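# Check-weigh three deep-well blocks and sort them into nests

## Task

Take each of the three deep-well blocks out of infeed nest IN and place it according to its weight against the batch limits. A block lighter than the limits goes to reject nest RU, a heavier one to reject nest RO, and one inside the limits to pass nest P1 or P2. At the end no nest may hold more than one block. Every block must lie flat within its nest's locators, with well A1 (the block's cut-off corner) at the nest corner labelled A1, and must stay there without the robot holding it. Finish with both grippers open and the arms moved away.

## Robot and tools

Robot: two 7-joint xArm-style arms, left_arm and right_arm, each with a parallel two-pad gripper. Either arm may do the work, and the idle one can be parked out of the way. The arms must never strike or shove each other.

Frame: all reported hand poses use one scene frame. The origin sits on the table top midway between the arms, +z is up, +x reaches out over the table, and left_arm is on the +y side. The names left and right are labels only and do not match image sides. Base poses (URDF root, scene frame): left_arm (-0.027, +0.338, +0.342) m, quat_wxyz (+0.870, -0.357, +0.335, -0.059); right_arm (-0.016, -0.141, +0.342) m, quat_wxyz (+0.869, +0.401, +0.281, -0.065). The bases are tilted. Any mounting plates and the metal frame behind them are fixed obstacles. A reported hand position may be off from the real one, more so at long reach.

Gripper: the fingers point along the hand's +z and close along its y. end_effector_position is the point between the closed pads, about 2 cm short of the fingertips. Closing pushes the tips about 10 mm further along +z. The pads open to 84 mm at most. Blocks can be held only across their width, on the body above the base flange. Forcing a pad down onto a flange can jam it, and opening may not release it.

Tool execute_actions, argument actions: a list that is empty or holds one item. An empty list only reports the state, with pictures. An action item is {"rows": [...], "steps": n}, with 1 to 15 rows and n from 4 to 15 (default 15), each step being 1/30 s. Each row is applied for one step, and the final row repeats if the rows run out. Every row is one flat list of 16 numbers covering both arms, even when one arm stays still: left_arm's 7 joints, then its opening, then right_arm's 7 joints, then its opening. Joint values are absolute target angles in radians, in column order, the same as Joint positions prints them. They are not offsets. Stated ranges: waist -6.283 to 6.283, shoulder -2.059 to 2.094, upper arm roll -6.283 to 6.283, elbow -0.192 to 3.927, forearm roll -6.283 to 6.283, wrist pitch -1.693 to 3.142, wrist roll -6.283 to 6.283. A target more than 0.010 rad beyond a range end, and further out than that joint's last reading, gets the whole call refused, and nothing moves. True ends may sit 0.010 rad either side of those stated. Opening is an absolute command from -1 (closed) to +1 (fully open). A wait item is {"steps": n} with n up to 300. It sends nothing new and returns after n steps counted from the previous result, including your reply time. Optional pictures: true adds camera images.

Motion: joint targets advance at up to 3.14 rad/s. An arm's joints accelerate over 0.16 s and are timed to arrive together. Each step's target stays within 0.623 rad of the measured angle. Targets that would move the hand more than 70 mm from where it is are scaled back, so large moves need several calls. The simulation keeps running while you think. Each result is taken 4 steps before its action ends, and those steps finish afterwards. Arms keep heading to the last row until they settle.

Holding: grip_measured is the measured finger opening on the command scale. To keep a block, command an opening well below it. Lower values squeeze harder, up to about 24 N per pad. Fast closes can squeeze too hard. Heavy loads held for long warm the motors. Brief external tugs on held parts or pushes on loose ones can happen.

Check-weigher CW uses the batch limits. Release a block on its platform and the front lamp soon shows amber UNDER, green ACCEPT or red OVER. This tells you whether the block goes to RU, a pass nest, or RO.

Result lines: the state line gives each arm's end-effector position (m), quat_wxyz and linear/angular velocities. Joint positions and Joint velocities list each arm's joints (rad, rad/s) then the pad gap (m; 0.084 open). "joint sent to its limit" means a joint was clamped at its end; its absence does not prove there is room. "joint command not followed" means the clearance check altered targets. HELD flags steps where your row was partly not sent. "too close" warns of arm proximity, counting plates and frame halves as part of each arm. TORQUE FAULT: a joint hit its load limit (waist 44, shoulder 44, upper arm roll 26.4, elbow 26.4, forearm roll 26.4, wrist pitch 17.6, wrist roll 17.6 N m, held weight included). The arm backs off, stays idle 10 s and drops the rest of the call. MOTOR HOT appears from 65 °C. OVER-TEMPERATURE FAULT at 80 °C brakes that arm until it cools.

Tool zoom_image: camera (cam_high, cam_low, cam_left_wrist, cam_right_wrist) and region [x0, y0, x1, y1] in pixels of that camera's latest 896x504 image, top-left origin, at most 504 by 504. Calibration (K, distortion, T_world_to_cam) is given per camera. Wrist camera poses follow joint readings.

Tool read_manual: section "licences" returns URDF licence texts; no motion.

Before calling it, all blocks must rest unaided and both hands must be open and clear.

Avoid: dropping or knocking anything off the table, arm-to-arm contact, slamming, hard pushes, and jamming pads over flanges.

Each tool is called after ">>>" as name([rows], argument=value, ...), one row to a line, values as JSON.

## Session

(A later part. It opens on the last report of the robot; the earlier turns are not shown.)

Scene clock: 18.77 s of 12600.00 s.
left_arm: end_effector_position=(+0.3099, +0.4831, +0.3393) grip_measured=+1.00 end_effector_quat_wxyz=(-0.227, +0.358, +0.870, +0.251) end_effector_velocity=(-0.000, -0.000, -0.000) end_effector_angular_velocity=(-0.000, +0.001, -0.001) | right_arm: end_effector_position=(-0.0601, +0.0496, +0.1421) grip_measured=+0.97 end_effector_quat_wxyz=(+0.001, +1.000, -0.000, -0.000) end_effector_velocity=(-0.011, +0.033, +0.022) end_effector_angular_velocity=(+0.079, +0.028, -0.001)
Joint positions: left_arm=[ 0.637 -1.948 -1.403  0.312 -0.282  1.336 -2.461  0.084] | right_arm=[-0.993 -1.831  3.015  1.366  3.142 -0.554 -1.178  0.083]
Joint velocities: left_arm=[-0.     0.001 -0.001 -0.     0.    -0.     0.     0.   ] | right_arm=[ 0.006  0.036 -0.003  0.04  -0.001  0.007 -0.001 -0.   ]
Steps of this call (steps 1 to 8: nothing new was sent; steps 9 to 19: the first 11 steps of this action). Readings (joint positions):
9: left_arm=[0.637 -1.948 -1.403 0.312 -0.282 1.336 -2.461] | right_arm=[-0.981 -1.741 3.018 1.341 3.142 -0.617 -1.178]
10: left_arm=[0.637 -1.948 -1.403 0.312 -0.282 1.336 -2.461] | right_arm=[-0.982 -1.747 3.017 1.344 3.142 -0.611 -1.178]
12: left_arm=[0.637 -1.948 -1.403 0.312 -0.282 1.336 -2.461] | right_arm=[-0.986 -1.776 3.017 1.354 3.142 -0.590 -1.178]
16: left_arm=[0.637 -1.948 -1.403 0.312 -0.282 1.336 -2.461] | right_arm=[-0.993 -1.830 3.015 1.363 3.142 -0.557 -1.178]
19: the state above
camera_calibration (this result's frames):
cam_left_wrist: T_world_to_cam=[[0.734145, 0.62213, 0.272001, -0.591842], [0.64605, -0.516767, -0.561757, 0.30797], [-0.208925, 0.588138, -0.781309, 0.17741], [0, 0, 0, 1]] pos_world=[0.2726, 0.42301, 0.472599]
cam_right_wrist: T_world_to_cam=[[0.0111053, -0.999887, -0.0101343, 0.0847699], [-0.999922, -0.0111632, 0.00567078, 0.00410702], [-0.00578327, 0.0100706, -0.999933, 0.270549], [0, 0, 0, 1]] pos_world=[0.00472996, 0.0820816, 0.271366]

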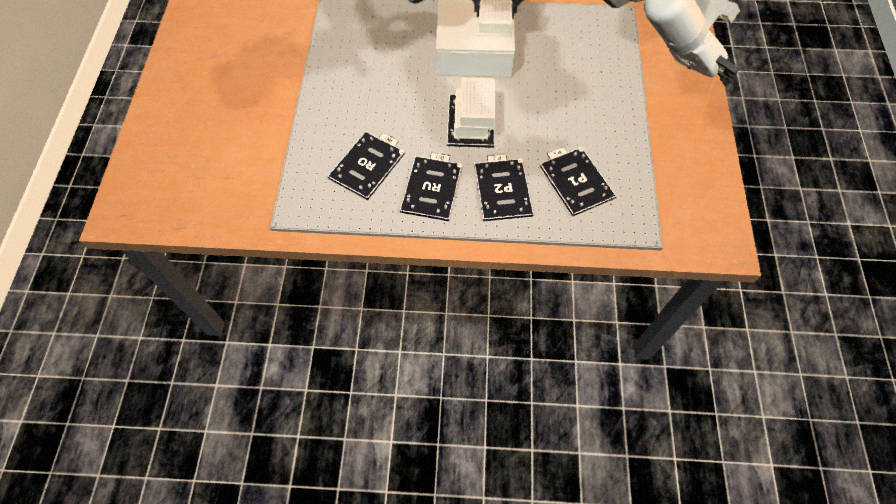

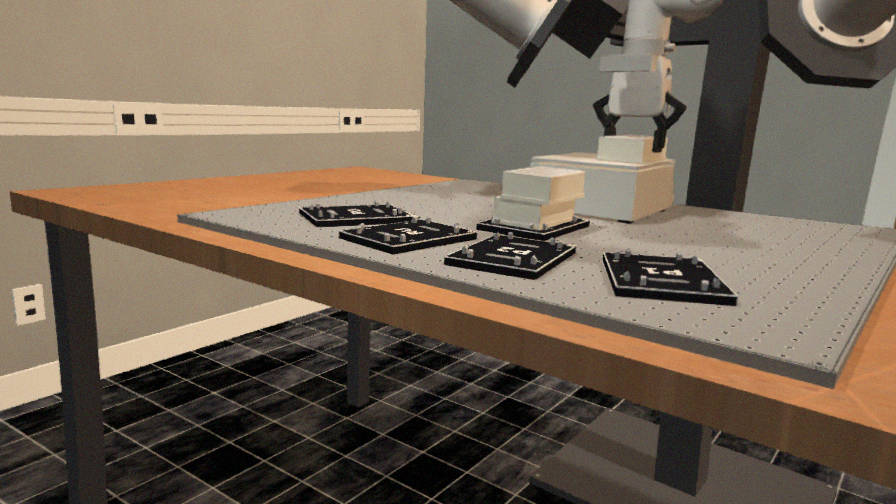

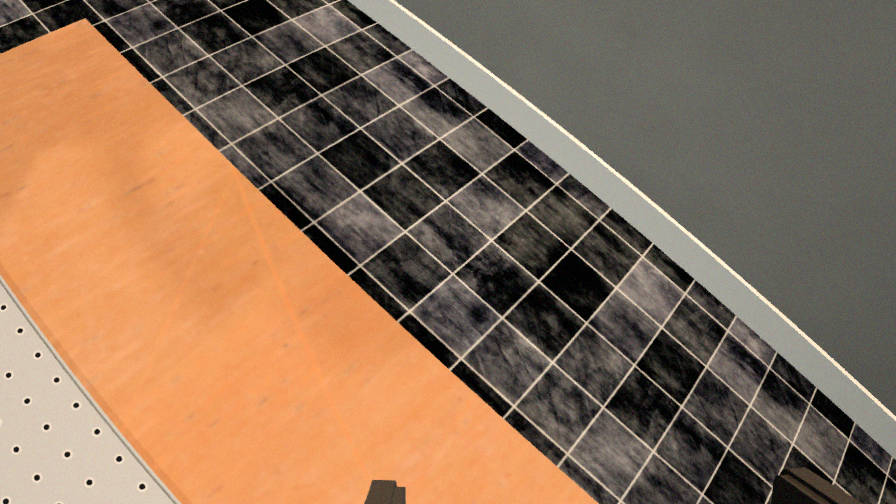

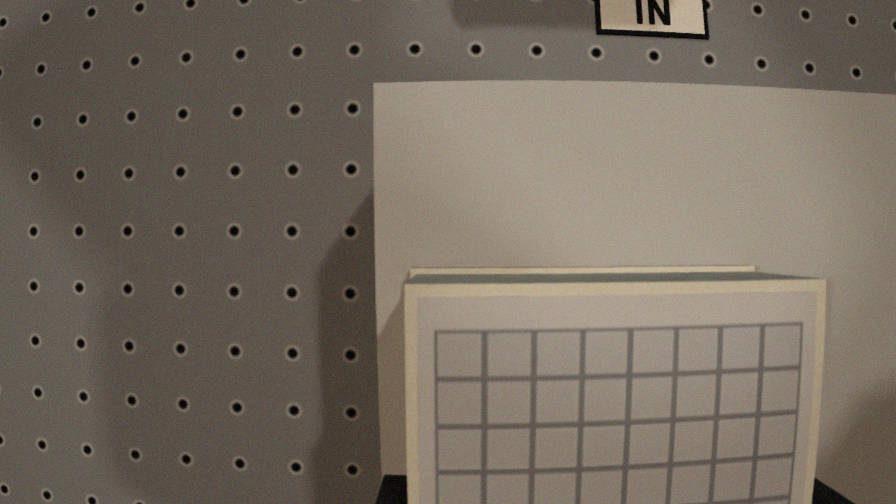

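>>> execute_actions([
  {"rows":[[0.45,-1.9,0.5,0.7,0.5,1.3,-2.8,1,-0.9935,-1.836,3.015,1.369,3.1416,-0.55,-1.1777,0],[0.45,-1.9,0.5,0.7,0.5,1.3,-2.8,1,-0.9935,-1.836,3.015,1.369,3.1416,-0.55,-1.1777,0],[0.45,-1.9,0.5,0.7,0.5,1.3,-2.8,1,-0.9935,-1.836,3.015,1.369,3.1416,-0.55,-1.1777,0],[0.45,-1.9,0.5,0.7,0.5,1.3,-2.8,1,-0.9935,-1.836,3.015,1.369,3.1416,-0.55,-1.1777,0],[0.45,-1.9,0.5,0.7,0.5,1.3,-2.8,1,-0.9935,-1.836,3.015,1.369,3.1416,-0.55,-1.1777,0],[0.45,-1.9,0.5,0.7,0.5,1.3,-2.8,1,-0.9935,-1.836,3.015,1.369,3.1416,-0.55,-1.1777,1]]},
])

>>> execute_actions([
  {"steps":30},
])

>>> execute_actions([
  {"rows":[[0.234,-1.841,2.494,1.318,1.25,1.26,-3.14,1,-0.9935,-1.836,3.015,1.369,3.1416,-0.55,-1.1777,1]]},
])

>>> execute_actions([
  {"steps":70},
], pictures=true)

Scene clock: 20.90 s of 12600.00 s.
left_arm: end_effector_position=(+0.3927, +0.4983, +0.4781) grip_measured=+1.00 end_effector_quat_wxyz=(-0.054, +0.287, +0.910, +0.295) end_effector_velocity=(+0.145, +0.234, +0.446) end_effector_angular_velocity=(-0.269, -1.162, +0.524) | right_arm: end_effector_position=(-0.0604, +0.0502, +0.1399) grip_measured=+1.00 end_effector_quat_wxyz=(+0.000, +1.000, -0.000, -0.000) end_effector_velocity=(+0.000, -0.003, -0.003) end_effector_angular_velocity=(-0.005, -0.001, +0.001)
Joint positions: left_arm=[ 0.544 -1.924 -1.023  0.506  0.081  1.317 -2.629  0.084] | right_arm=[-0.993 -1.836  3.015  1.369  3.142 -0.55  -1.178  0.084]
Joint velocities: left_arm=[-0.245  0.06   1.39   0.503  1.067 -0.049 -0.434  0.   ] | right_arm=[-0.    -0.005  0.001 -0.003  0.001  0.004 -0.     0.001]
Steps of this call (steps 1 to 4: the last 4 steps of your previous action; steps 5 to 15: the robot went on to your last target; steps 16 to 53: nothing new was sent; steps 54 to 64: the first 11 steps of this action). Readings (joint positions):
54: left_arm=[0.637 -1.948 -1.402 0.312 -0.281 1.336 -2.462] | right_arm=[-0.993 -1.830 3.015 1.367 3.142 -0.554 -1.178]
55: left_arm=[0.635 -1.947 -1.393 0.317 -0.271 1.336 -2.468] | right_arm=[-0.993 -1.832 3.015 1.368 3.142 -0.552 -1.178]
57: left_arm=[0.617 -1.942 -1.328 0.355 -0.204 1.333 -2.504] | right_arm=[-0.993 -1.835 3.015 1.369 3.142 -0.551 -1.178]
61: left_arm=[0.571 -1.931 -1.157 0.452 -0.035 1.323 -2.582] | right_arm=[-0.993 -1.835 3.015 1.369 3.142 -0.551 -1.178]
64: the state above

Scene clock: 21.90 s of 12600.00 s.
left_arm: end_effector_position=(+0.2339, +0.8086, +0.4555) grip_measured=+1.00 end_effector_quat_wxyz=(+0.126, -0.246, +0.959, -0.061) end_effector_velocity=(-0.034, +0.011, -0.043) end_effector_angular_velocity=(-0.128, -0.021, +0.113) | right_arm: end_effector_position=(-0.0604, +0.0502, +0.1400) grip_measured=+1.00 end_effector_quat_wxyz=(+0.000, +1.000, -0.000, -0.000) end_effector_velocity=(+0.000, +0.000, -0.000) end_effector_angular_velocity=(+0.000, +0.001, +0.000)
Joint positions: left_arm=[ 0.448 -1.9    0.496  0.699  0.499  1.301 -2.799  0.084] | right_arm=[-0.994 -1.836  3.015  1.369  3.142 -0.55  -1.178  0.084]
Joint velocities: left_arm=[ 0.001  0.003  0.181  0.     0.022 -0.008 -0.012  0.   ] | right_arm=[-0.001 -0.     0.     0.    -0.001  0.     0.     0.   ]
Kept back: nothing.
Steps of this call (steps 1 to 4: the last 4 steps of your previous action; steps 5 to 30: the robot went on to your last target). Readings (joint positions):
1: left_arm=[0.536 -1.922 -0.976 0.523 0.116 1.316 -2.643] | right_arm=[-0.993 -1.836 3.015 1.369 3.142 -0.550 -1.178]
2: left_arm=[0.529 -1.920 -0.928 0.538 0.148 1.314 -2.656] | right_arm=[-0.993 -1.836 3.015 1.369 3.142 -0.550 -1.178]
4: left_arm=[0.515 -1.917 -0.828 0.566 0.208 1.312 -2.680] | right_arm=[-0.993 -1.836 3.015 1.369 3.142 -0.550 -1.178]
8: left_arm=[0.494 -1.912 -0.618 0.610 0.303 1.308 -2.719] | right_arm=[-0.993 -1.836 3.015 1.369 3.142 -0.550 -1.178]
30: the state above

Scene clock: 22.27 s of 12600.00 s.
left_arm: end_effector_position=(+0.0984, +0.9186, +0.4110) grip_measured=+1.00 end_effector_quat_wxyz=(+0.106, -0.429, +0.897, -0.029) end_effector_velocity=(-0.483, +0.193, -0.274) end_effector_angular_velocity=(-0.260, +0.341, +1.126) | right_arm: end_effector_position=(-0.0604, +0.0502, +0.1400) grip_measured=+1.00 end_effector_quat_wxyz=(+0.000, +1.000, -0.000, -0.000) end_effector_velocity=(+0.000, -0.000, +0.000) end_effector_angular_velocity=(-0.000, -0.000, -0.000)
Joint positions: left_arm=[ 0.366 -1.877  0.781  0.945  0.78   1.283 -2.934  0.084] | right_arm=[-0.994 -1.836  3.015  1.369  3.142 -0.55  -1.178  0.084]
Joint velocities: left_arm=[-0.222  0.058  0.965  0.632  0.791 -0.041 -0.343 -0.   ] | right_arm=[-0.  0. -0.  0. -0. -0.  0.  0.]
Steps of this call (steps 1 to 11: the first 11 steps of this action). Readings (joint positions):
1: left_arm=[0.449 -1.900 0.499 0.699 0.501 1.301 -2.800] | right_arm=[-0.994 -1.836 3.015 1.369 3.142 -0.550 -1.178]
2: left_arm=[0.447 -1.899 0.505 0.707 0.510 1.300 -2.807] | right_arm=[-0.993 -1.836 3.015 1.369 3.142 -0.550 -1.178]
4: left_arm=[0.428 -1.892 0.559 0.764 0.569 1.296 -2.839] | right_arm=[-0.994 -1.836 3.015 1.369 3.142 -0.550 -1.178]
8: left_arm=[0.389 -1.883 0.686 0.877 0.695 1.288 -2.897] | right_arm=[-0.994 -1.836 3.015 1.369 3.142 -0.550 -1.178]
11: the state above

Scene clock: 24.60 s of 12600.00 s.
left_arm: end_effector_position=(-0.2873, +0.2882, +0.1189) grip_measured=+1.00 end_effector_quat_wxyz=(+0.409, +0.717, -0.419, +0.378) end_effector_velocity=(+0.000, -0.001, +0.000) end_effector_angular_velocity=(-0.002, +0.000, +0.002) | right_arm: end_effector_position=(-0.0604, +0.0502, +0.1400) grip_measured=+1.00 end_effector_quat_wxyz=(+0.000, +1.000, -0.000, -0.000) end_effector_velocity=(+0.000, +0.000, +0.000) end_effector_angular_velocity=(+0.001, -0.001, -0.002)
Joint positions: left_arm=[ 0.234 -1.841  2.494  1.318  1.25   1.26  -3.14   0.084] | right_arm=[-0.994 -1.836  3.015  1.369  3.142 -0.55  -1.178  0.084]
Joint velocities: left_arm=[ 0.    -0.001  0.002  0.001  0.     0.     0.    -0.   ] | right_arm=[ 0.002  0.    -0.    -0.     0.    -0.     0.002  0.   ]
Kept back: nothing.
Steps of this call (steps 1 to 4: the last 4 steps of your previous action; steps 5 to 70: the robot went on to your last target). Readings (joint positions):
1: left_arm=[0.358 -1.875 0.814 0.966 0.806 1.282 -2.946] | right_arm=[-0.994 -1.836 3.015 1.369 3.142 -0.550 -1.178]
2: left_arm=[0.351 -1.873 0.846 0.985 0.830 1.281 -2.956] | right_arm=[-0.993 -1.836 3.015 1.369 3.142 -0.550 -1.178]
4: left_arm=[0.339 -1.869 0.912 1.022 0.876 1.279 -2.976] | right_arm=[-0.994 -1.836 3.015 1.369 3.142 -0.550 -1.178]
8: left_arm=[0.317 -1.863 1.047 1.083 0.954 1.275 -3.011] | right_arm=[-0.993 -1.836 3.015 1.369 3.142 -0.550 -1.178]
70: the state above
camera_calibration (this result's frames):
cam_left_wrist: T_world_to_cam=[[-0.908084, -0.319156, 0.27115, -0.17266], [-0.368979, 0.303489, -0.878492, -0.0210989], [0.198085, -0.897794, -0.393356, 0.494119], [0, 0, 0, 1]] pos_world=[-0.262452, 0.394915, 0.222646]
cam_right_wrist: T_world_to_cam=[[0.0113523, -0.999865, -0.0118527, 0.0855921], [-0.999916, -0.0114259, 0.00616538, 0.00378108], [-0.00629998, 0.0117817, -0.999911, 0.268328], [0, 0, 0, 1]] pos_world=[0.00449956, 0.0824624, 0.269296]

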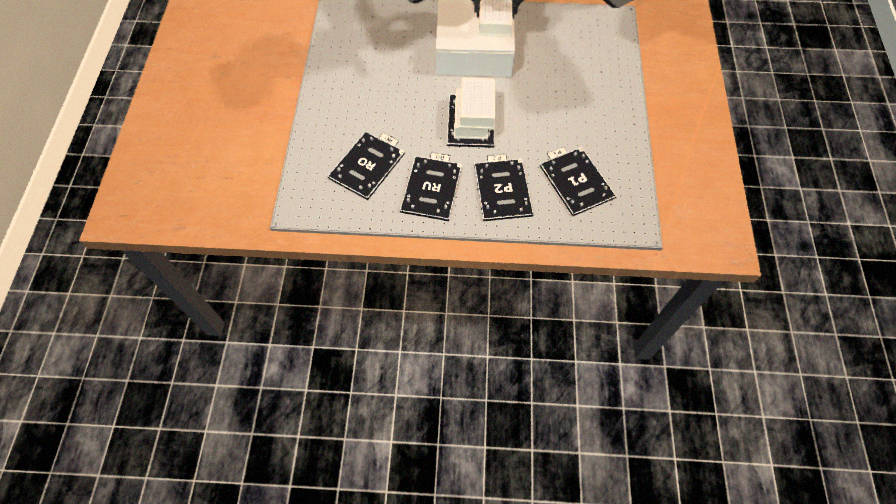

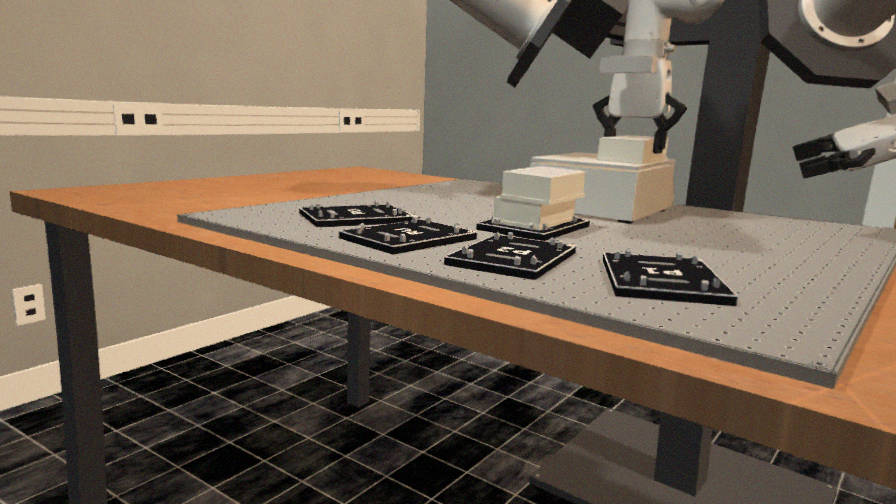

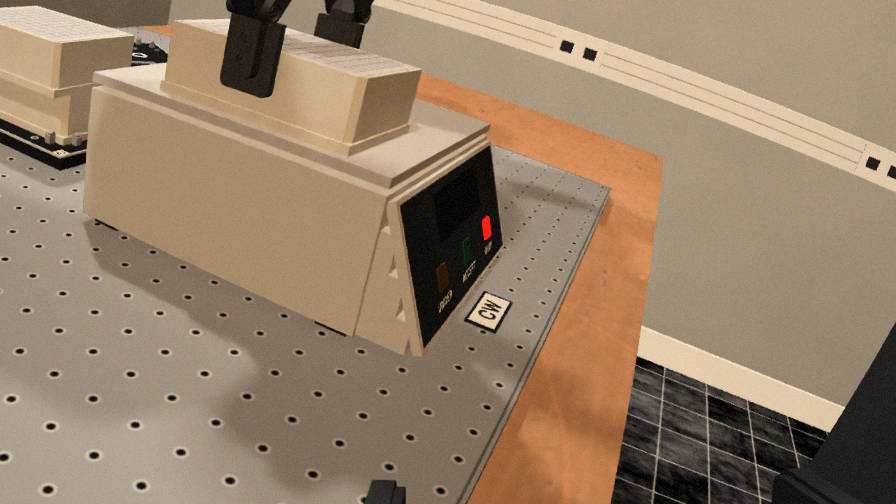

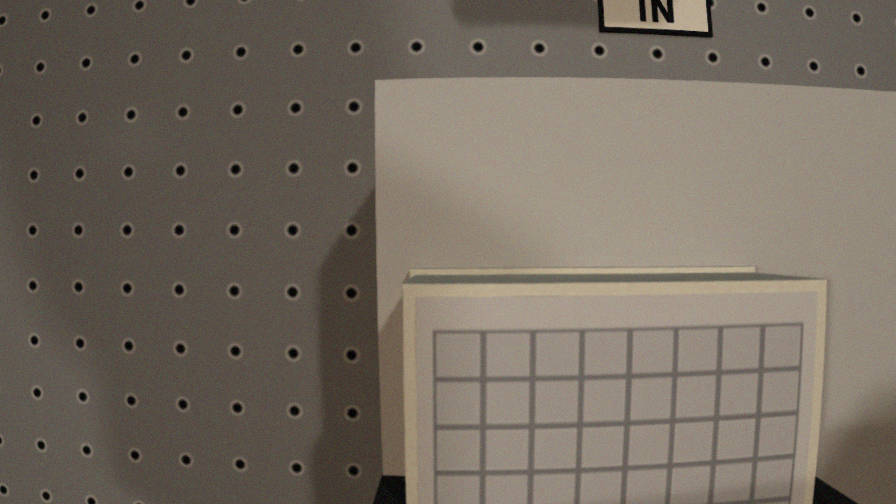

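>>> execute_actions([
  {"rows":[[0.234,-1.841,2.494,1.318,1.25,1.26,-3.14,1,-0.9935,-1.836,3.015,1.369,3.1416,-0.55,-1.1777,0]],"steps":10},
])

>>> execute_actions([
  {"rows":[[0.234,-1.841,2.494,1.318,1.25,1.26,-3.14,1,-0.9813,-1.7401,3.0177,1.3405,3.1416,-0.6175,-1.1777,0]],"steps":8},
])

>>> execute_actions([
  {"rows":[[0.234,-1.841,2.494,1.318,1.25,1.26,-3.14,1,-1.1,-1.62,2.78,1.3,3.1416,-0.66,-1.45,0]],"steps":10},
])

>>> execute_actions([
  {"rows":[[0.234,-1.841,2.494,1.318,1.25,1.26,-3.14,1,-1.31,-0.982,1.572,0.74,3.1416,-0.38,-2.345,0]]},
])

>>> execute_actions([
  {"steps":35},
], pictures=true)

Scene clock: 25.33 s of 12600.00 s.
left_arm: end_effector_position=(-0.2873, +0.2881, +0.1189) grip_measured=+1.00 end_effector_quat_wxyz=(+0.409, +0.717, -0.419, +0.379) end_effector_velocity=(+0.001, -0.001, -0.000) end_effector_angular_velocity=(-0.000, -0.001, +0.001) | right_arm: end_effector_position=(-0.0604, +0.0502, +0.1400) grip_measured=+0.96 end_effector_quat_wxyz=(+0.000, +1.000, -0.000, -0.000) end_effector_velocity=(+0.001, +0.000, -0.000) end_effector_angular_velocity=(+0.001, -0.000, -0.002)
Joint positions: left_arm=[ 0.234 -1.841  2.494  1.318  1.25   1.26  -3.14   0.084] | right_arm=[-0.993 -1.836  3.015  1.369  3.142 -0.55  -1.178  0.083]
Joint velocities: left_arm=[ 0.    -0.     0.002 -0.001 -0.    -0.001 -0.     0.   ] | right_arm=[-0.001 -0.    -0.001  0.    -0.     0.001  0.001  0.   ]
Steps of this call (steps 1 to 15: the robot went on to your last target; step 16: nothing new was sent; steps 17 to 22: the first 6 steps of this action). Readings (joint positions):
17: left_arm=[0.234 -1.841 2.494 1.318 1.250 1.260 -3.140] | right_arm=[-0.993 -1.836 3.015 1.369 3.142 -0.550 -1.178]
18: left_arm=[0.234 -1.841 2.494 1.318 1.250 1.260 -3.140] | right_arm=[-0.993 -1.836 3.015 1.369 3.142 -0.550 -1.178]
20: left_arm=[0.234 -1.841 2.494 1.318 1.250 1.260 -3.140] | right_arm=[-0.993 -1.836 3.015 1.369 3.142 -0.550 -1.178]
22: the state above

Scene clock: 25.60 s of 12600.00 s.
left_arm: end_effector_position=(-0.2873, +0.2881, +0.1189) grip_measured=+1.00 end_effector_quat_wxyz=(+0.409, +0.717, -0.419, +0.379) end_effector_velocity=(-0.000, -0.000, +0.000) end_effector_angular_velocity=(-0.001, +0.000, +0.000) | right_arm: end_effector_position=(-0.0590, +0.0464, +0.1633) grip_measured=+0.96 end_effector_quat_wxyz=(+0.005, +1.000, +0.000, +0.002) end_effector_velocity=(-0.022, +0.060, +0.372) end_effector_angular_velocity=(+0.169, +0.065, -0.001)
Joint positions: left_arm=[ 0.234 -1.841  2.494  1.318  1.25   1.26  -3.14   0.084] | right_arm=[-0.986 -1.779  3.017  1.345  3.142 -0.594 -1.178  0.083]
Joint velocities: left_arm=[-0.     0.     0.001  0.     0.     0.001  0.    -0.   ] | right_arm=[ 0.112  0.859  0.019 -0.165  0.    -0.521 -0.001  0.   ]
Steps of this call (steps 1 to 4: the last 4 steps of your previous action; steps 5 to 8: the first 4 steps of this action). Readings (joint positions):
5: left_arm=[0.234 -1.841 2.494 1.318 1.250 1.260 -3.140] | right_arm=[-0.993 -1.835 3.015 1.369 3.142 -0.551 -1.178]
6: left_arm=[0.234 -1.841 2.494 1.318 1.250 1.260 -3.140] | right_arm=[-0.993 -1.828 3.015 1.365 3.142 -0.557 -1.178]
8: the state above

Scene clock: 25.93 s of 12600.00 s.
left_arm: end_effector_position=(-0.2873, +0.2881, +0.1189) grip_measured=+1.00 end_effector_quat_wxyz=(+0.409, +0.717, -0.419, +0.379) end_effector_velocity=(-0.001, +0.000, +0.001) end_effector_angular_velocity=(-0.000, +0.001, -0.001) | right_arm: end_effector_position=(+0.0064, +0.0705, +0.2015) grip_measured=+0.96 end_effector_quat_wxyz=(-0.007, +1.000, +0.004, +0.009) end_effector_velocity=(+0.582, +0.156, +0.176) end_effector_angular_velocity=(+0.162, -0.172, -0.141)
Joint positions: left_arm=[ 0.234 -1.841  2.494  1.318  1.25   1.26  -3.14   0.084] | right_arm=[-1.052 -1.671  2.877  1.317  3.142 -0.642 -1.338  0.083]
Joint velocities: left_arm=[-0.     0.002 -0.    -0.     0.     0.    -0.     0.   ] | right_arm=[-0.545  0.578 -1.199 -0.121 -0.03  -0.182 -1.15  -0.   ]
Steps of this call (steps 1 to 4: the last 4 steps of your previous action; steps 5 to 10: the first 6 steps of this action). Readings (joint positions):
5: left_arm=[0.234 -1.841 2.494 1.318 1.250 1.260 -3.140] | right_arm=[-0.981 -1.737 3.017 1.343 3.142 -0.617 -1.179]
6: left_arm=[0.234 -1.841 2.494 1.318 1.250 1.260 -3.140] | right_arm=[-0.986 -1.736 3.012 1.339 3.142 -0.619 -1.190]
8: left_arm=[0.234 -1.841 2.494 1.318 1.250 1.260 -3.140] | right_arm=[-1.014 -1.711 2.962 1.326 3.144 -0.629 -1.258]
10: the state above

Scene clock: 26.43 s of 12600.00 s.
left_arm: end_effector_position=(-0.2873, +0.2881, +0.1189) grip_measured=+1.00 end_effector_quat_wxyz=(+0.409, +0.717, -0.419, +0.379) end_effector_velocity=(-0.000, -0.001, +0.000) end_effector_angular_velocity=(-0.001, +0.001, +0.000) | right_arm: end_effector_position=(+0.2081, +0.0268, +0.2382) grip_measured=+0.96 end_effector_quat_wxyz=(-0.046, +0.998, -0.033, +0.013) end_effector_velocity=(+0.473, -0.284, +0.005) end_effector_angular_velocity=(+0.082, -0.038, -0.279)
Joint positions: left_arm=[ 0.234 -1.841  2.494  1.318  1.25   1.26  -3.14   0.084] | right_arm=[-1.195 -1.33   2.439  1.045  3.141 -0.531 -1.792  0.083]
Joint velocities: left_arm=[-0.     0.001  0.001  0.    -0.    -0.    -0.    -0.   ] | right_arm=[-0.259  0.775 -1.242 -0.669 -0.004  0.329 -1.195  0.   ]
Steps of this call (steps 1 to 4: the last 4 steps of your previous action; steps 5 to 15: the first 11 steps of this action). Readings (joint positions):
5: left_arm=[0.234 -1.841 2.494 1.318 1.250 1.260 -3.140] | right_arm=[-1.103 -1.618 2.772 1.300 3.140 -0.659 -1.447]
6: left_arm=[0.234 -1.841 2.494 1.318 1.250 1.260 -3.140] | right_arm=[-1.104 -1.611 2.770 1.291 3.141 -0.653 -1.459]
8: left_arm=[0.234 -1.841 2.494 1.318 1.250 1.260 -3.140] | right_arm=[-1.120 -1.553 2.723 1.234 3.144 -0.624 -1.521]
12: left_arm=[0.234 -1.841 2.494 1.318 1.250 1.260 -3.140] | right_arm=[-1.167 -1.413 2.559 1.118 3.142 -0.566 -1.673]
15: the state above

Scene clock: 27.60 s of 12600.00 s.
left_arm: end_effector_position=(-0.2873, +0.2881, +0.1189) grip_measured=+1.00 end_effector_quat_wxyz=(+0.409, +0.717, -0.419, +0.379) end_effector_velocity=(+0.000, -0.001, +0.000) end_effector_angular_velocity=(-0.001, +0.000, +0.001) | right_arm: end_effector_position=(+0.3628, -0.2535, +0.1961) grip_measured=+0.96 end_effector_quat_wxyz=(+0.000, +0.970, -0.242, +0.000) end_effector_velocity=(-0.000, -0.002, -0.000) end_effector_angular_velocity=(-0.001, +0.002, -0.003)
Joint positions: left_arm=[ 0.234 -1.841  2.494  1.318  1.25   1.26  -3.14   0.084] | right_arm=[-1.31  -0.982  1.573  0.74   3.142 -0.38  -2.345  0.083]
Joint velocities: left_arm=[-0.    -0.     0.002  0.    -0.    -0.     0.     0.   ] | right_arm=[-0.001  0.001 -0.005 -0.001 -0.    -0.001 -0.002  0.   ]
Kept back: nothing.
Steps of this call (steps 1 to 4: the last 4 steps of your previous action; steps 5 to 35: the robot went on to your last target). Readings (joint positions):
1: left_arm=[0.234 -1.841 2.494 1.318 1.250 1.260 -3.140] | right_arm=[-1.203 -1.305 2.397 1.024 3.141 -0.520 -1.831]
2: left_arm=[0.234 -1.841 2.494 1.318 1.250 1.260 -3.140] | right_arm=[-1.211 -1.281 2.355 1.003 3.141 -0.510 -1.868]
4: left_arm=[0.234 -1.841 2.494 1.318 1.250 1.260 -3.140] | right_arm=[-1.225 -1.239 2.270 0.965 3.141 -0.492 -1.936]
8: left_arm=[0.234 -1.841 2.494 1.318 1.250 1.260 -3.140] | right_arm=[-1.249 -1.168 2.093 0.903 3.141 -0.461 -2.049]
35: the state above
camera_calibration (this result's frames):
cam_left_wrist: T_world_to_cam=[[-0.908055, -0.319222, 0.27117, -0.172642], [-0.368992, 0.303333, -0.878541, -0.0209979], [0.198195, -0.897823, -0.393233, 0.494065], [0, 0, 0, 1]] pos_world=[-0.262437, 0.394841, 0.222651]
cam_right_wrist: T_world_to_cam=[[-0.460033, -0.88782, -0.0120723, -0.0227321], [-0.887901, 0.460002, 0.00540573, 0.502142], [0.00075397, 0.0132058, -0.999913, 0.328515], [0, 0, 0, 1]] pos_world=[0.435148, -0.255507, 0.325497]

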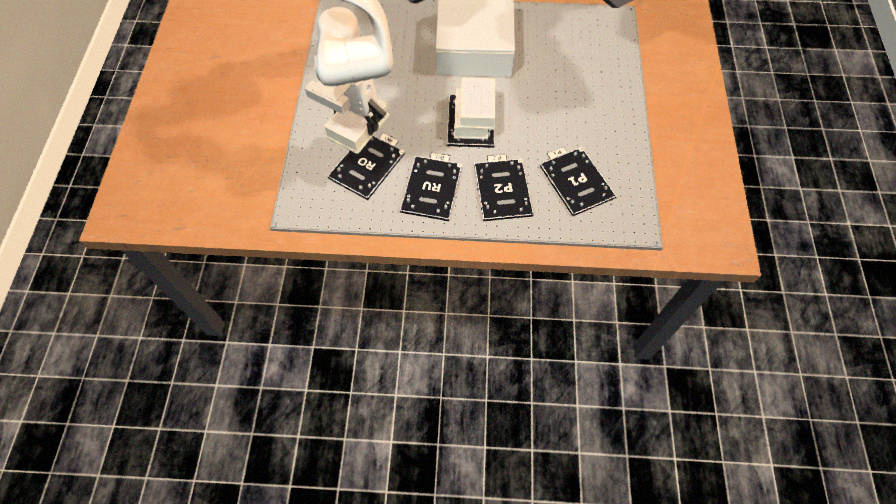

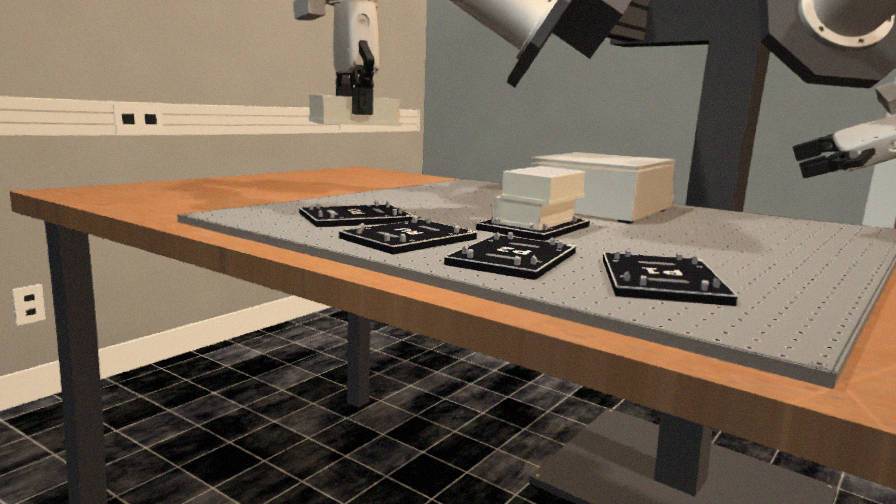

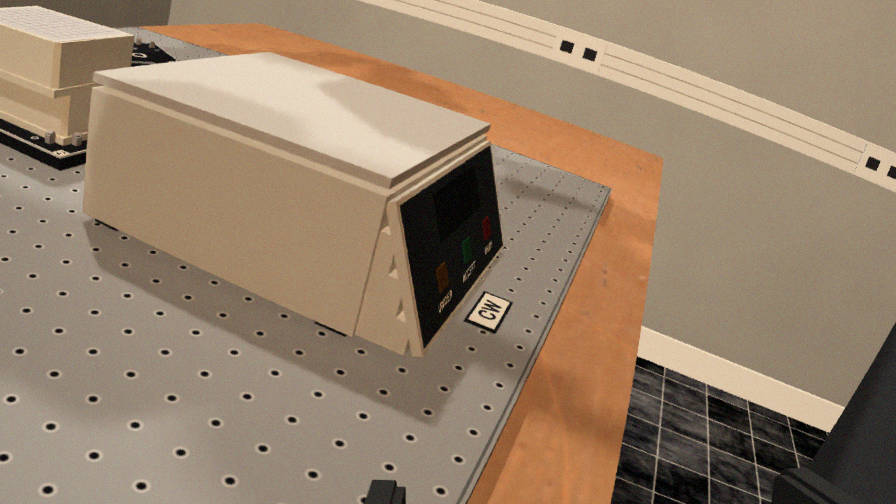

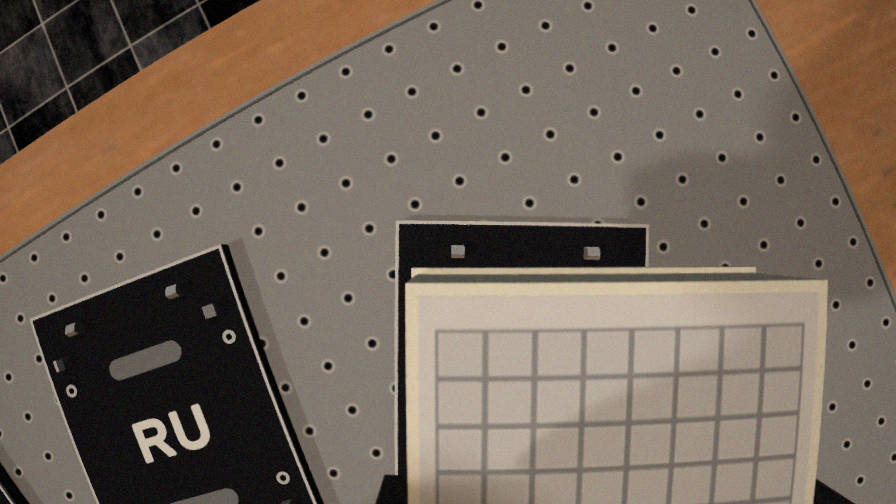

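>>> execute_actions([
  {"rows":[[0.234,-1.841,2.494,1.318,1.25,1.26,-3.14,1,-1.6722,-1.0214,1.7816,0.815,3.1416,-0.1485,-2.316,0]]},
])

>>> execute_actions([
  {"steps":14},
], pictures=true)

Scene clock: 40.50 s of 12600.00 s.
left_arm: end_effector_position=(-0.2873, +0.2881, +0.1189) grip_measured=+1.00 end_effector_quat_wxyz=(+0.409, +0.717, -0.419, +0.379) end_effector_velocity=(+0.000, -0.001, +0.001) end_effector_angular_velocity=(-0.003, +0.000, +0.001) | right_arm: end_effector_position=(+0.3561, -0.2533, +0.0996) grip_measured=+0.96 end_effector_quat_wxyz=(+0.004, +0.968, -0.251, -0.004) end_effector_velocity=(+0.036, +0.026, -0.010) end_effector_angular_velocity=(+0.056, -0.092, +0.007)
Joint positions: left_arm=[ 0.234 -1.841  2.494  1.318  1.25   1.26  -3.14   0.084] | right_arm=[-1.674 -1.022  1.779  0.81   3.142 -0.152 -2.316  0.083]
Joint velocities: left_arm=[ 0.     0.002  0.002 -0.001 -0.     0.001  0.    -0.   ] | right_arm=[-0.031  0.004  0.045  0.059 -0.001  0.071  0.011  0.   ]
Steps of this call (steps 1 to 15: the robot went on to your last target; steps 16 to 90: nothing new was sent; then 9.53 s passed at rest; steps 91 to 101: the first 11 steps of this action). Readings (joint positions):
91: left_arm=[0.234 -1.841 2.494 1.318 1.250 1.260 -3.140] | right_arm=[-1.311 -0.982 1.572 0.740 3.142 -0.379 -2.345]
92: left_arm=[0.234 -1.841 2.494 1.318 1.250 1.260 -3.140] | right_arm=[-1.319 -0.983 1.578 0.743 3.142 -0.373 -2.344]
94: left_arm=[0.234 -1.841 2.494 1.318 1.250 1.260 -3.140] | right_arm=[-1.388 -0.991 1.620 0.760 3.142 -0.326 -2.338]
98: left_arm=[0.234 -1.841 2.494 1.318 1.250 1.260 -3.140] | right_arm=[-1.624 -1.017 1.752 0.803 3.142 -0.182 -2.320]
101: the state above

Scene clock: 40.97 s of 12600.00 s.
left_arm: end_effector_position=(-0.2873, +0.2881, +0.1189) grip_measured=+1.00 end_effector_quat_wxyz=(+0.409, +0.717, -0.419, +0.379) end_effector_velocity=(-0.000, -0.001, +0.001) end_effector_angular_velocity=(-0.001, +0.001, +0.000) | right_arm: end_effector_position=(+0.3598, -0.2503, +0.1002) grip_measured=+0.96 end_effector_quat_wxyz=(-0.000, +0.968, -0.250, -0.000) end_effector_velocity=(-0.001, -0.001, -0.001) end_effector_angular_velocity=(-0.001, +0.003, -0.000)
Joint positions: left_arm=[ 0.234 -1.841  2.494  1.318  1.25   1.26  -3.14   0.084] | right_arm=[-1.672 -1.021  1.781  0.815  3.142 -0.149 -2.316  0.083]
Joint velocities: left_arm=[0.    0.001 0.001 0.    0.    0.    0.    0.   ] | right_arm=[-0.005 -0.001  0.002  0.     0.001  0.001 -0.001  0.   ]
Kept back: nothing.
Steps of this call (steps 1 to 4: the last 4 steps of your previous action; steps 5 to 14: the robot went on to your last target). Readings (joint positions):
1: left_arm=[0.234 -1.841 2.494 1.318 1.250 1.260 -3.140] | right_arm=[-1.674 -1.021 1.780 0.812 3.142 -0.150 -2.316]
2: left_arm=[0.234 -1.841 2.494 1.318 1.250 1.260 -3.140] | right_arm=[-1.672 -1.021 1.781 0.814 3.142 -0.149 -2.316]
4: left_arm=[0.234 -1.841 2.494 1.318 1.250 1.260 -3.140] | right_arm=[-1.670 -1.021 1.781 0.816 3.142 -0.149 -2.316]
8: left_arm=[0.234 -1.841 2.494 1.318 1.250 1.260 -3.140] | right_arm=[-1.671 -1.021 1.781 0.815 3.142 -0.149 -2.316]
14: the state above
camera_calibration (this result's frames):
cam_left_wrist: T_world_to_cam=[[-0.908055, -0.319222, 0.27117, -0.172642], [-0.368992, 0.303332, -0.878541, -0.0209977], [0.198195, -0.897823, -0.393233, 0.494065], [0, 0, 0, 1]] pos_world=[-0.262437, 0.394841, 0.222651]
cam_right_wrist: T_world_to_cam=[[-0.473599, -0.880656, -0.0121856, -0.0157231], [-0.880741, 0.473557, 0.00626057, 0.499274], [0.00025718, 0.0136974, -0.999906, 0.23286], [0, 0, 0, 1]] pos_world=[0.432225, -0.253471, 0.229521]

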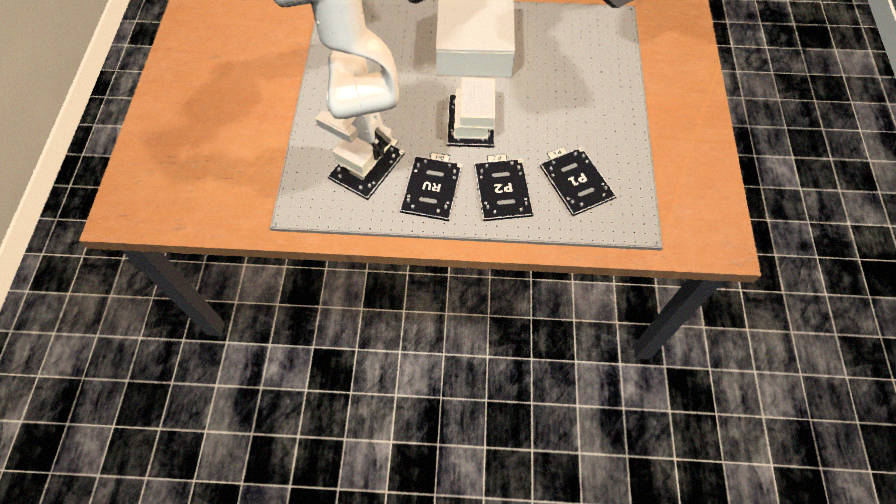

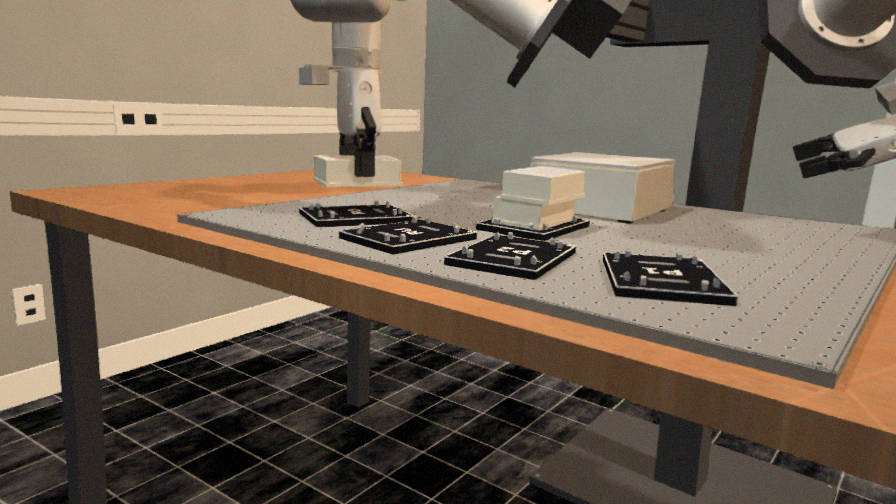

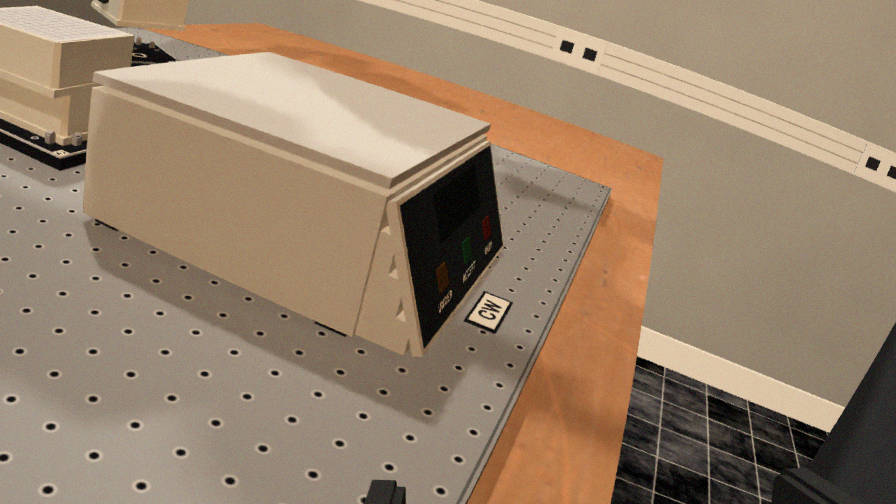

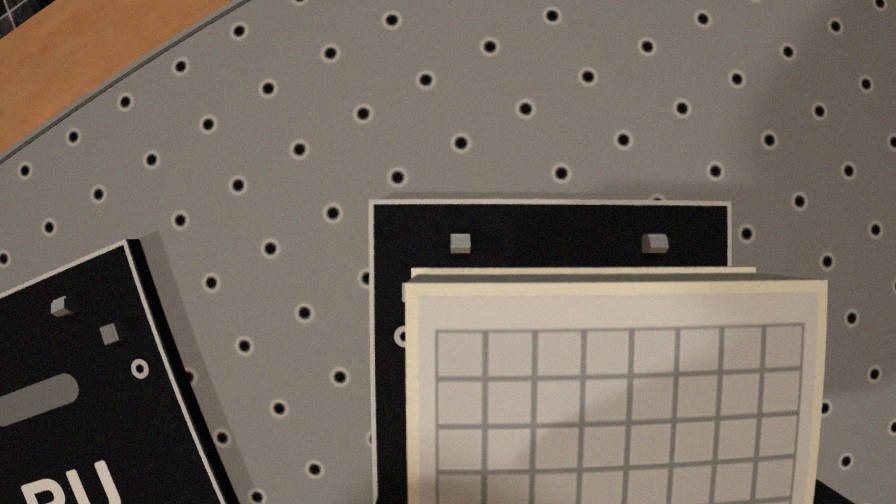

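>>> execute_actions([
  {"rows":[[0.234,-1.841,2.494,1.318,1.25,1.26,-3.14,1,-1.72,-1.031,1.806,0.832,3.1416,-0.125,-2.316,0],[0.234,-1.841,2.494,1.318,1.25,1.26,-3.14,1,-1.72,-1.031,1.806,0.832,3.1416,-0.125,-2.316,0],[0.234,-1.841,2.494,1.318,1.25,1.26,-3.14,1,-1.767,-1.041,1.83,0.851,3.1416,-0.102,-2.316,0],[0.234,-1.841,2.494,1.318,1.25,1.26,-3.14,1,-1.767,-1.041,1.83,0.851,3.1416,-0.102,-2.316,0],[0.234,-1.841,2.494,1.318,1.25,1.26,-3.14,1,-1.8,-1.049,1.846,0.865,3.1416,-0.086,-2.316,0],[0.234,-1.841,2.494,1.318,1.25,1.26,-3.14,1,-1.8,-1.049,1.846,0.865,3.1416,-0.086,-2.316,0],[0.234,-1.841,2.494,1.318,1.25,1.26,-3.14,1,-1.823,-1.055,1.858,0.876,3.1416,-0.076,-2.316,0]]},
])

>>> execute_actions([
  {"rows":[[0.234,-1.841,2.494,1.318,1.25,1.26,-3.14,1,-1.835,-1.058,1.864,0.881,3.1416,-0.07,-2.316,0],[0.234,-1.841,2.494,1.318,1.25,1.26,-3.14,1,-1.835,-1.058,1.864,0.881,3.1416,-0.07,-2.316,0],[0.234,-1.841,2.494,1.318,1.25,1.26,-3.14,1,-1.848,-1.0615,1.87,0.887,3.1416,-0.064,-2.316,0],[0.234,-1.841,2.494,1.318,1.25,1.26,-3.14,1,-1.848,-1.0615,1.87,0.887,3.1416,-0.064,-2.316,0],[0.234,-1.841,2.494,1.318,1.25,1.26,-3.14,1,-1.8599,-1.0646,1.8762,0.8927,3.1416,-0.0584,-2.316,0]]},
], pictures=true)

>>> zoom_image(camera="cam_low", region=[290, 150, 430, 240])

Scene clock: 41.80 s of 12600.00 s.
left_arm: end_effector_position=(-0.2873, +0.2881, +0.1189) grip_measured=+1.00 end_effector_quat_wxyz=(+0.409, +0.717, -0.419, +0.379) end_effector_velocity=(+0.000, -0.000, +0.000) end_effector_angular_velocity=(-0.001, -0.000, +0.000) | right_arm: end_effector_position=(+0.3587, -0.2511, +0.0604) grip_measured=+0.96 end_effector_quat_wxyz=(+0.001, +0.968, -0.250, -0.002) end_effector_velocity=(+0.008, +0.018, -0.006) end_effector_angular_velocity=(+0.029, -0.019, +0.023)
Joint positions: left_arm=[ 0.234 -1.841  2.494  1.318  1.25   1.26  -3.14   0.084] | right_arm=[-1.822 -1.055  1.857  0.874  3.142 -0.078 -2.316  0.083]
Joint velocities: left_arm=[ 0.     0.     0.    -0.    -0.     0.001  0.    -0.   ] | right_arm=[-0.02  -0.006  0.04   0.029 -0.     0.016 -0.002 -0.001]
Steps of this call (steps 1 to 14: the robot went on to your last target; steps 15 to 25: the first 11 steps of this action). Readings (joint positions):
15: left_arm=[0.234 -1.841 2.494 1.318 1.250 1.260 -3.140] | right_arm=[-1.673 -1.022 1.782 0.815 3.142 -0.148 -2.316]
16: left_arm=[0.234 -1.841 2.494 1.318 1.250 1.260 -3.140] | right_arm=[-1.681 -1.023 1.787 0.819 3.142 -0.143 -2.316]
18: left_arm=[0.234 -1.841 2.494 1.318 1.250 1.260 -3.140] | right_arm=[-1.720 -1.031 1.807 0.834 3.142 -0.124 -2.316]
22: left_arm=[0.234 -1.841 2.494 1.318 1.250 1.260 -3.140] | right_arm=[-1.802 -1.050 1.846 0.865 3.142 -0.087 -2.316]
25: the state above

Scene clock: 42.30 s of 12600.00 s.
left_arm: end_effector_position=(-0.2873, +0.2881, +0.1189) grip_measured=+1.00 end_effector_quat_wxyz=(+0.409, +0.717, -0.419, +0.379) end_effector_velocity=(+0.000, -0.001, +0.001) end_effector_angular_velocity=(-0.002, +0.000, +0.001) | right_arm: end_effector_position=(+0.3601, -0.2502, +0.0504) grip_measured=+0.96 end_effector_quat_wxyz=(-0.000, +0.968, -0.250, -0.000) end_effector_velocity=(-0.000, -0.001, -0.002) end_effector_angular_velocity=(-0.000, -0.002, -0.002)
Joint positions: left_arm=[ 0.234 -1.841  2.494  1.318  1.25   1.26  -3.14   0.084] | right_arm=[-1.859 -1.064  1.876  0.893  3.141 -0.059 -2.316  0.083]
Joint velocities: left_arm=[ 0.     0.     0.002  0.    -0.     0.001 -0.     0.   ] | right_arm=[-0.005 -0.002  0.001  0.    -0.     0.006  0.001  0.   ]
Steps of this call (steps 1 to 4: the last 4 steps of your previous action; steps 5 to 15: the first 11 steps of this action). Readings (joint positions):
5: left_arm=[0.234 -1.841 2.494 1.318 1.250 1.260 -3.140] | right_arm=[-1.823 -1.055 1.858 0.876 3.142 -0.076 -2.316]
6: left_arm=[0.234 -1.841 2.494 1.318 1.250 1.260 -3.140] | right_arm=[-1.826 -1.056 1.860 0.878 3.142 -0.074 -2.316]
8: left_arm=[0.234 -1.841 2.494 1.318 1.250 1.260 -3.140] | right_arm=[-1.837 -1.059 1.865 0.883 3.142 -0.069 -2.316]
12: left_arm=[0.234 -1.841 2.494 1.318 1.250 1.260 -3.140] | right_arm=[-1.857 -1.064 1.875 0.892 3.141 -0.061 -2.316]
15: the state above
camera_calibration (this result's frames):
cam_left_wrist: T_world_to_cam=[[-0.908055, -0.319222, 0.27117, -0.172642], [-0.368992, 0.303333, -0.878541, -0.0209979], [0.198195, -0.897823, -0.393233, 0.494065], [0, 0, 0, 1]] pos_world=[-0.262437, 0.394841, 0.22265]
cam_right_wrist: T_world_to_cam=[[-0.473357, -0.880785, -0.0122846, -0.0163043], [-0.88087, 0.473321, 0.00586478, 0.499803], [0.000648959, 0.0135973, -0.999907, 0.182947], [0, 0, 0, 1]] pos_world=[0.432425, -0.253415, 0.179798]

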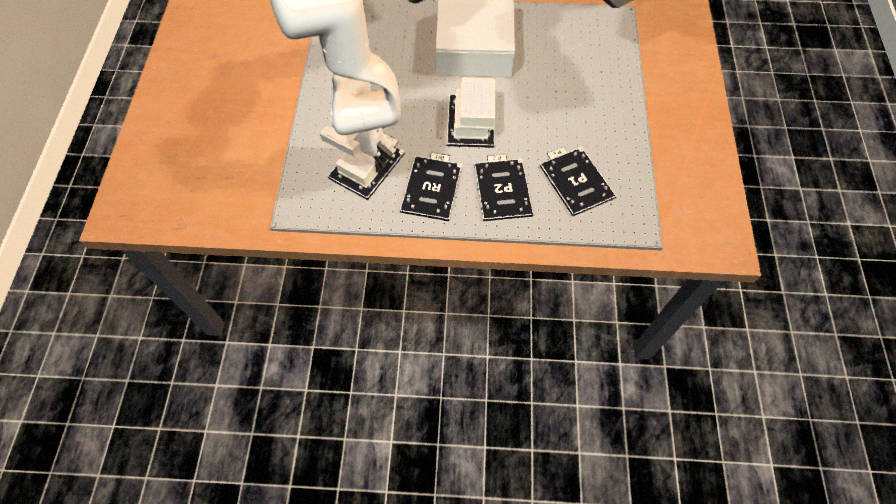

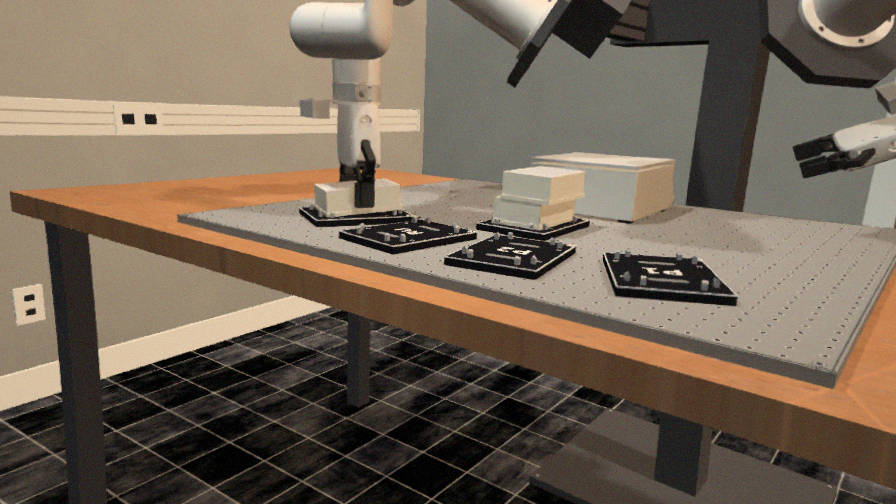

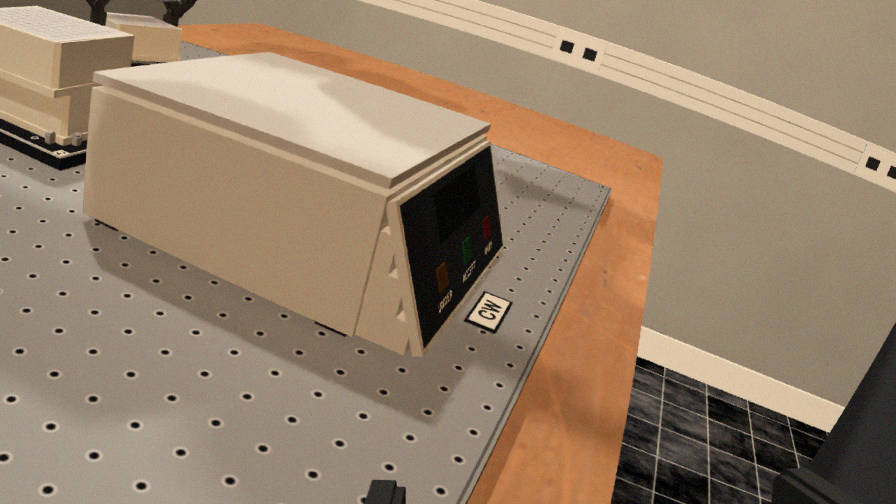

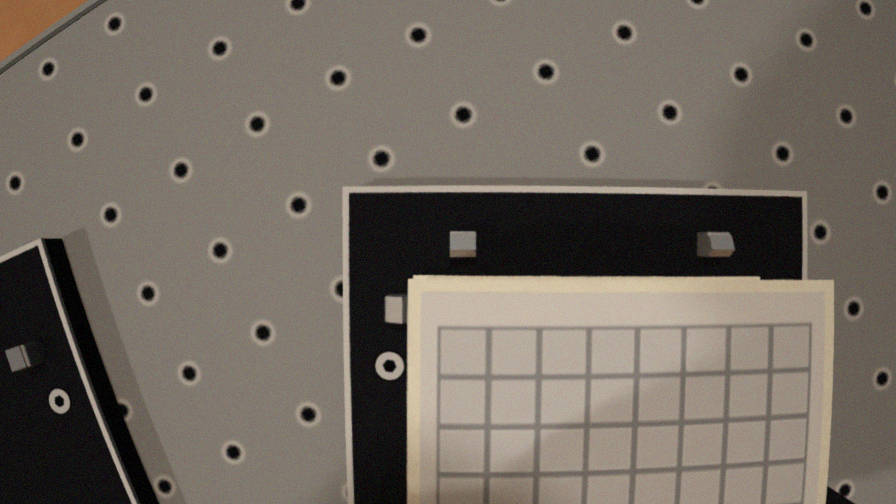

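Region (290, 150, 430, 240) of cam_low's 896x504 image, scaled by 3.600, with more detail than that image has; it fills the top 324 rows of this view, and the rest is white.

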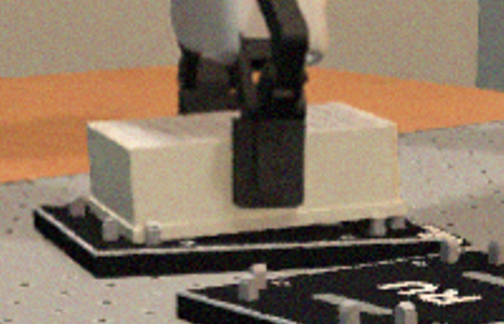

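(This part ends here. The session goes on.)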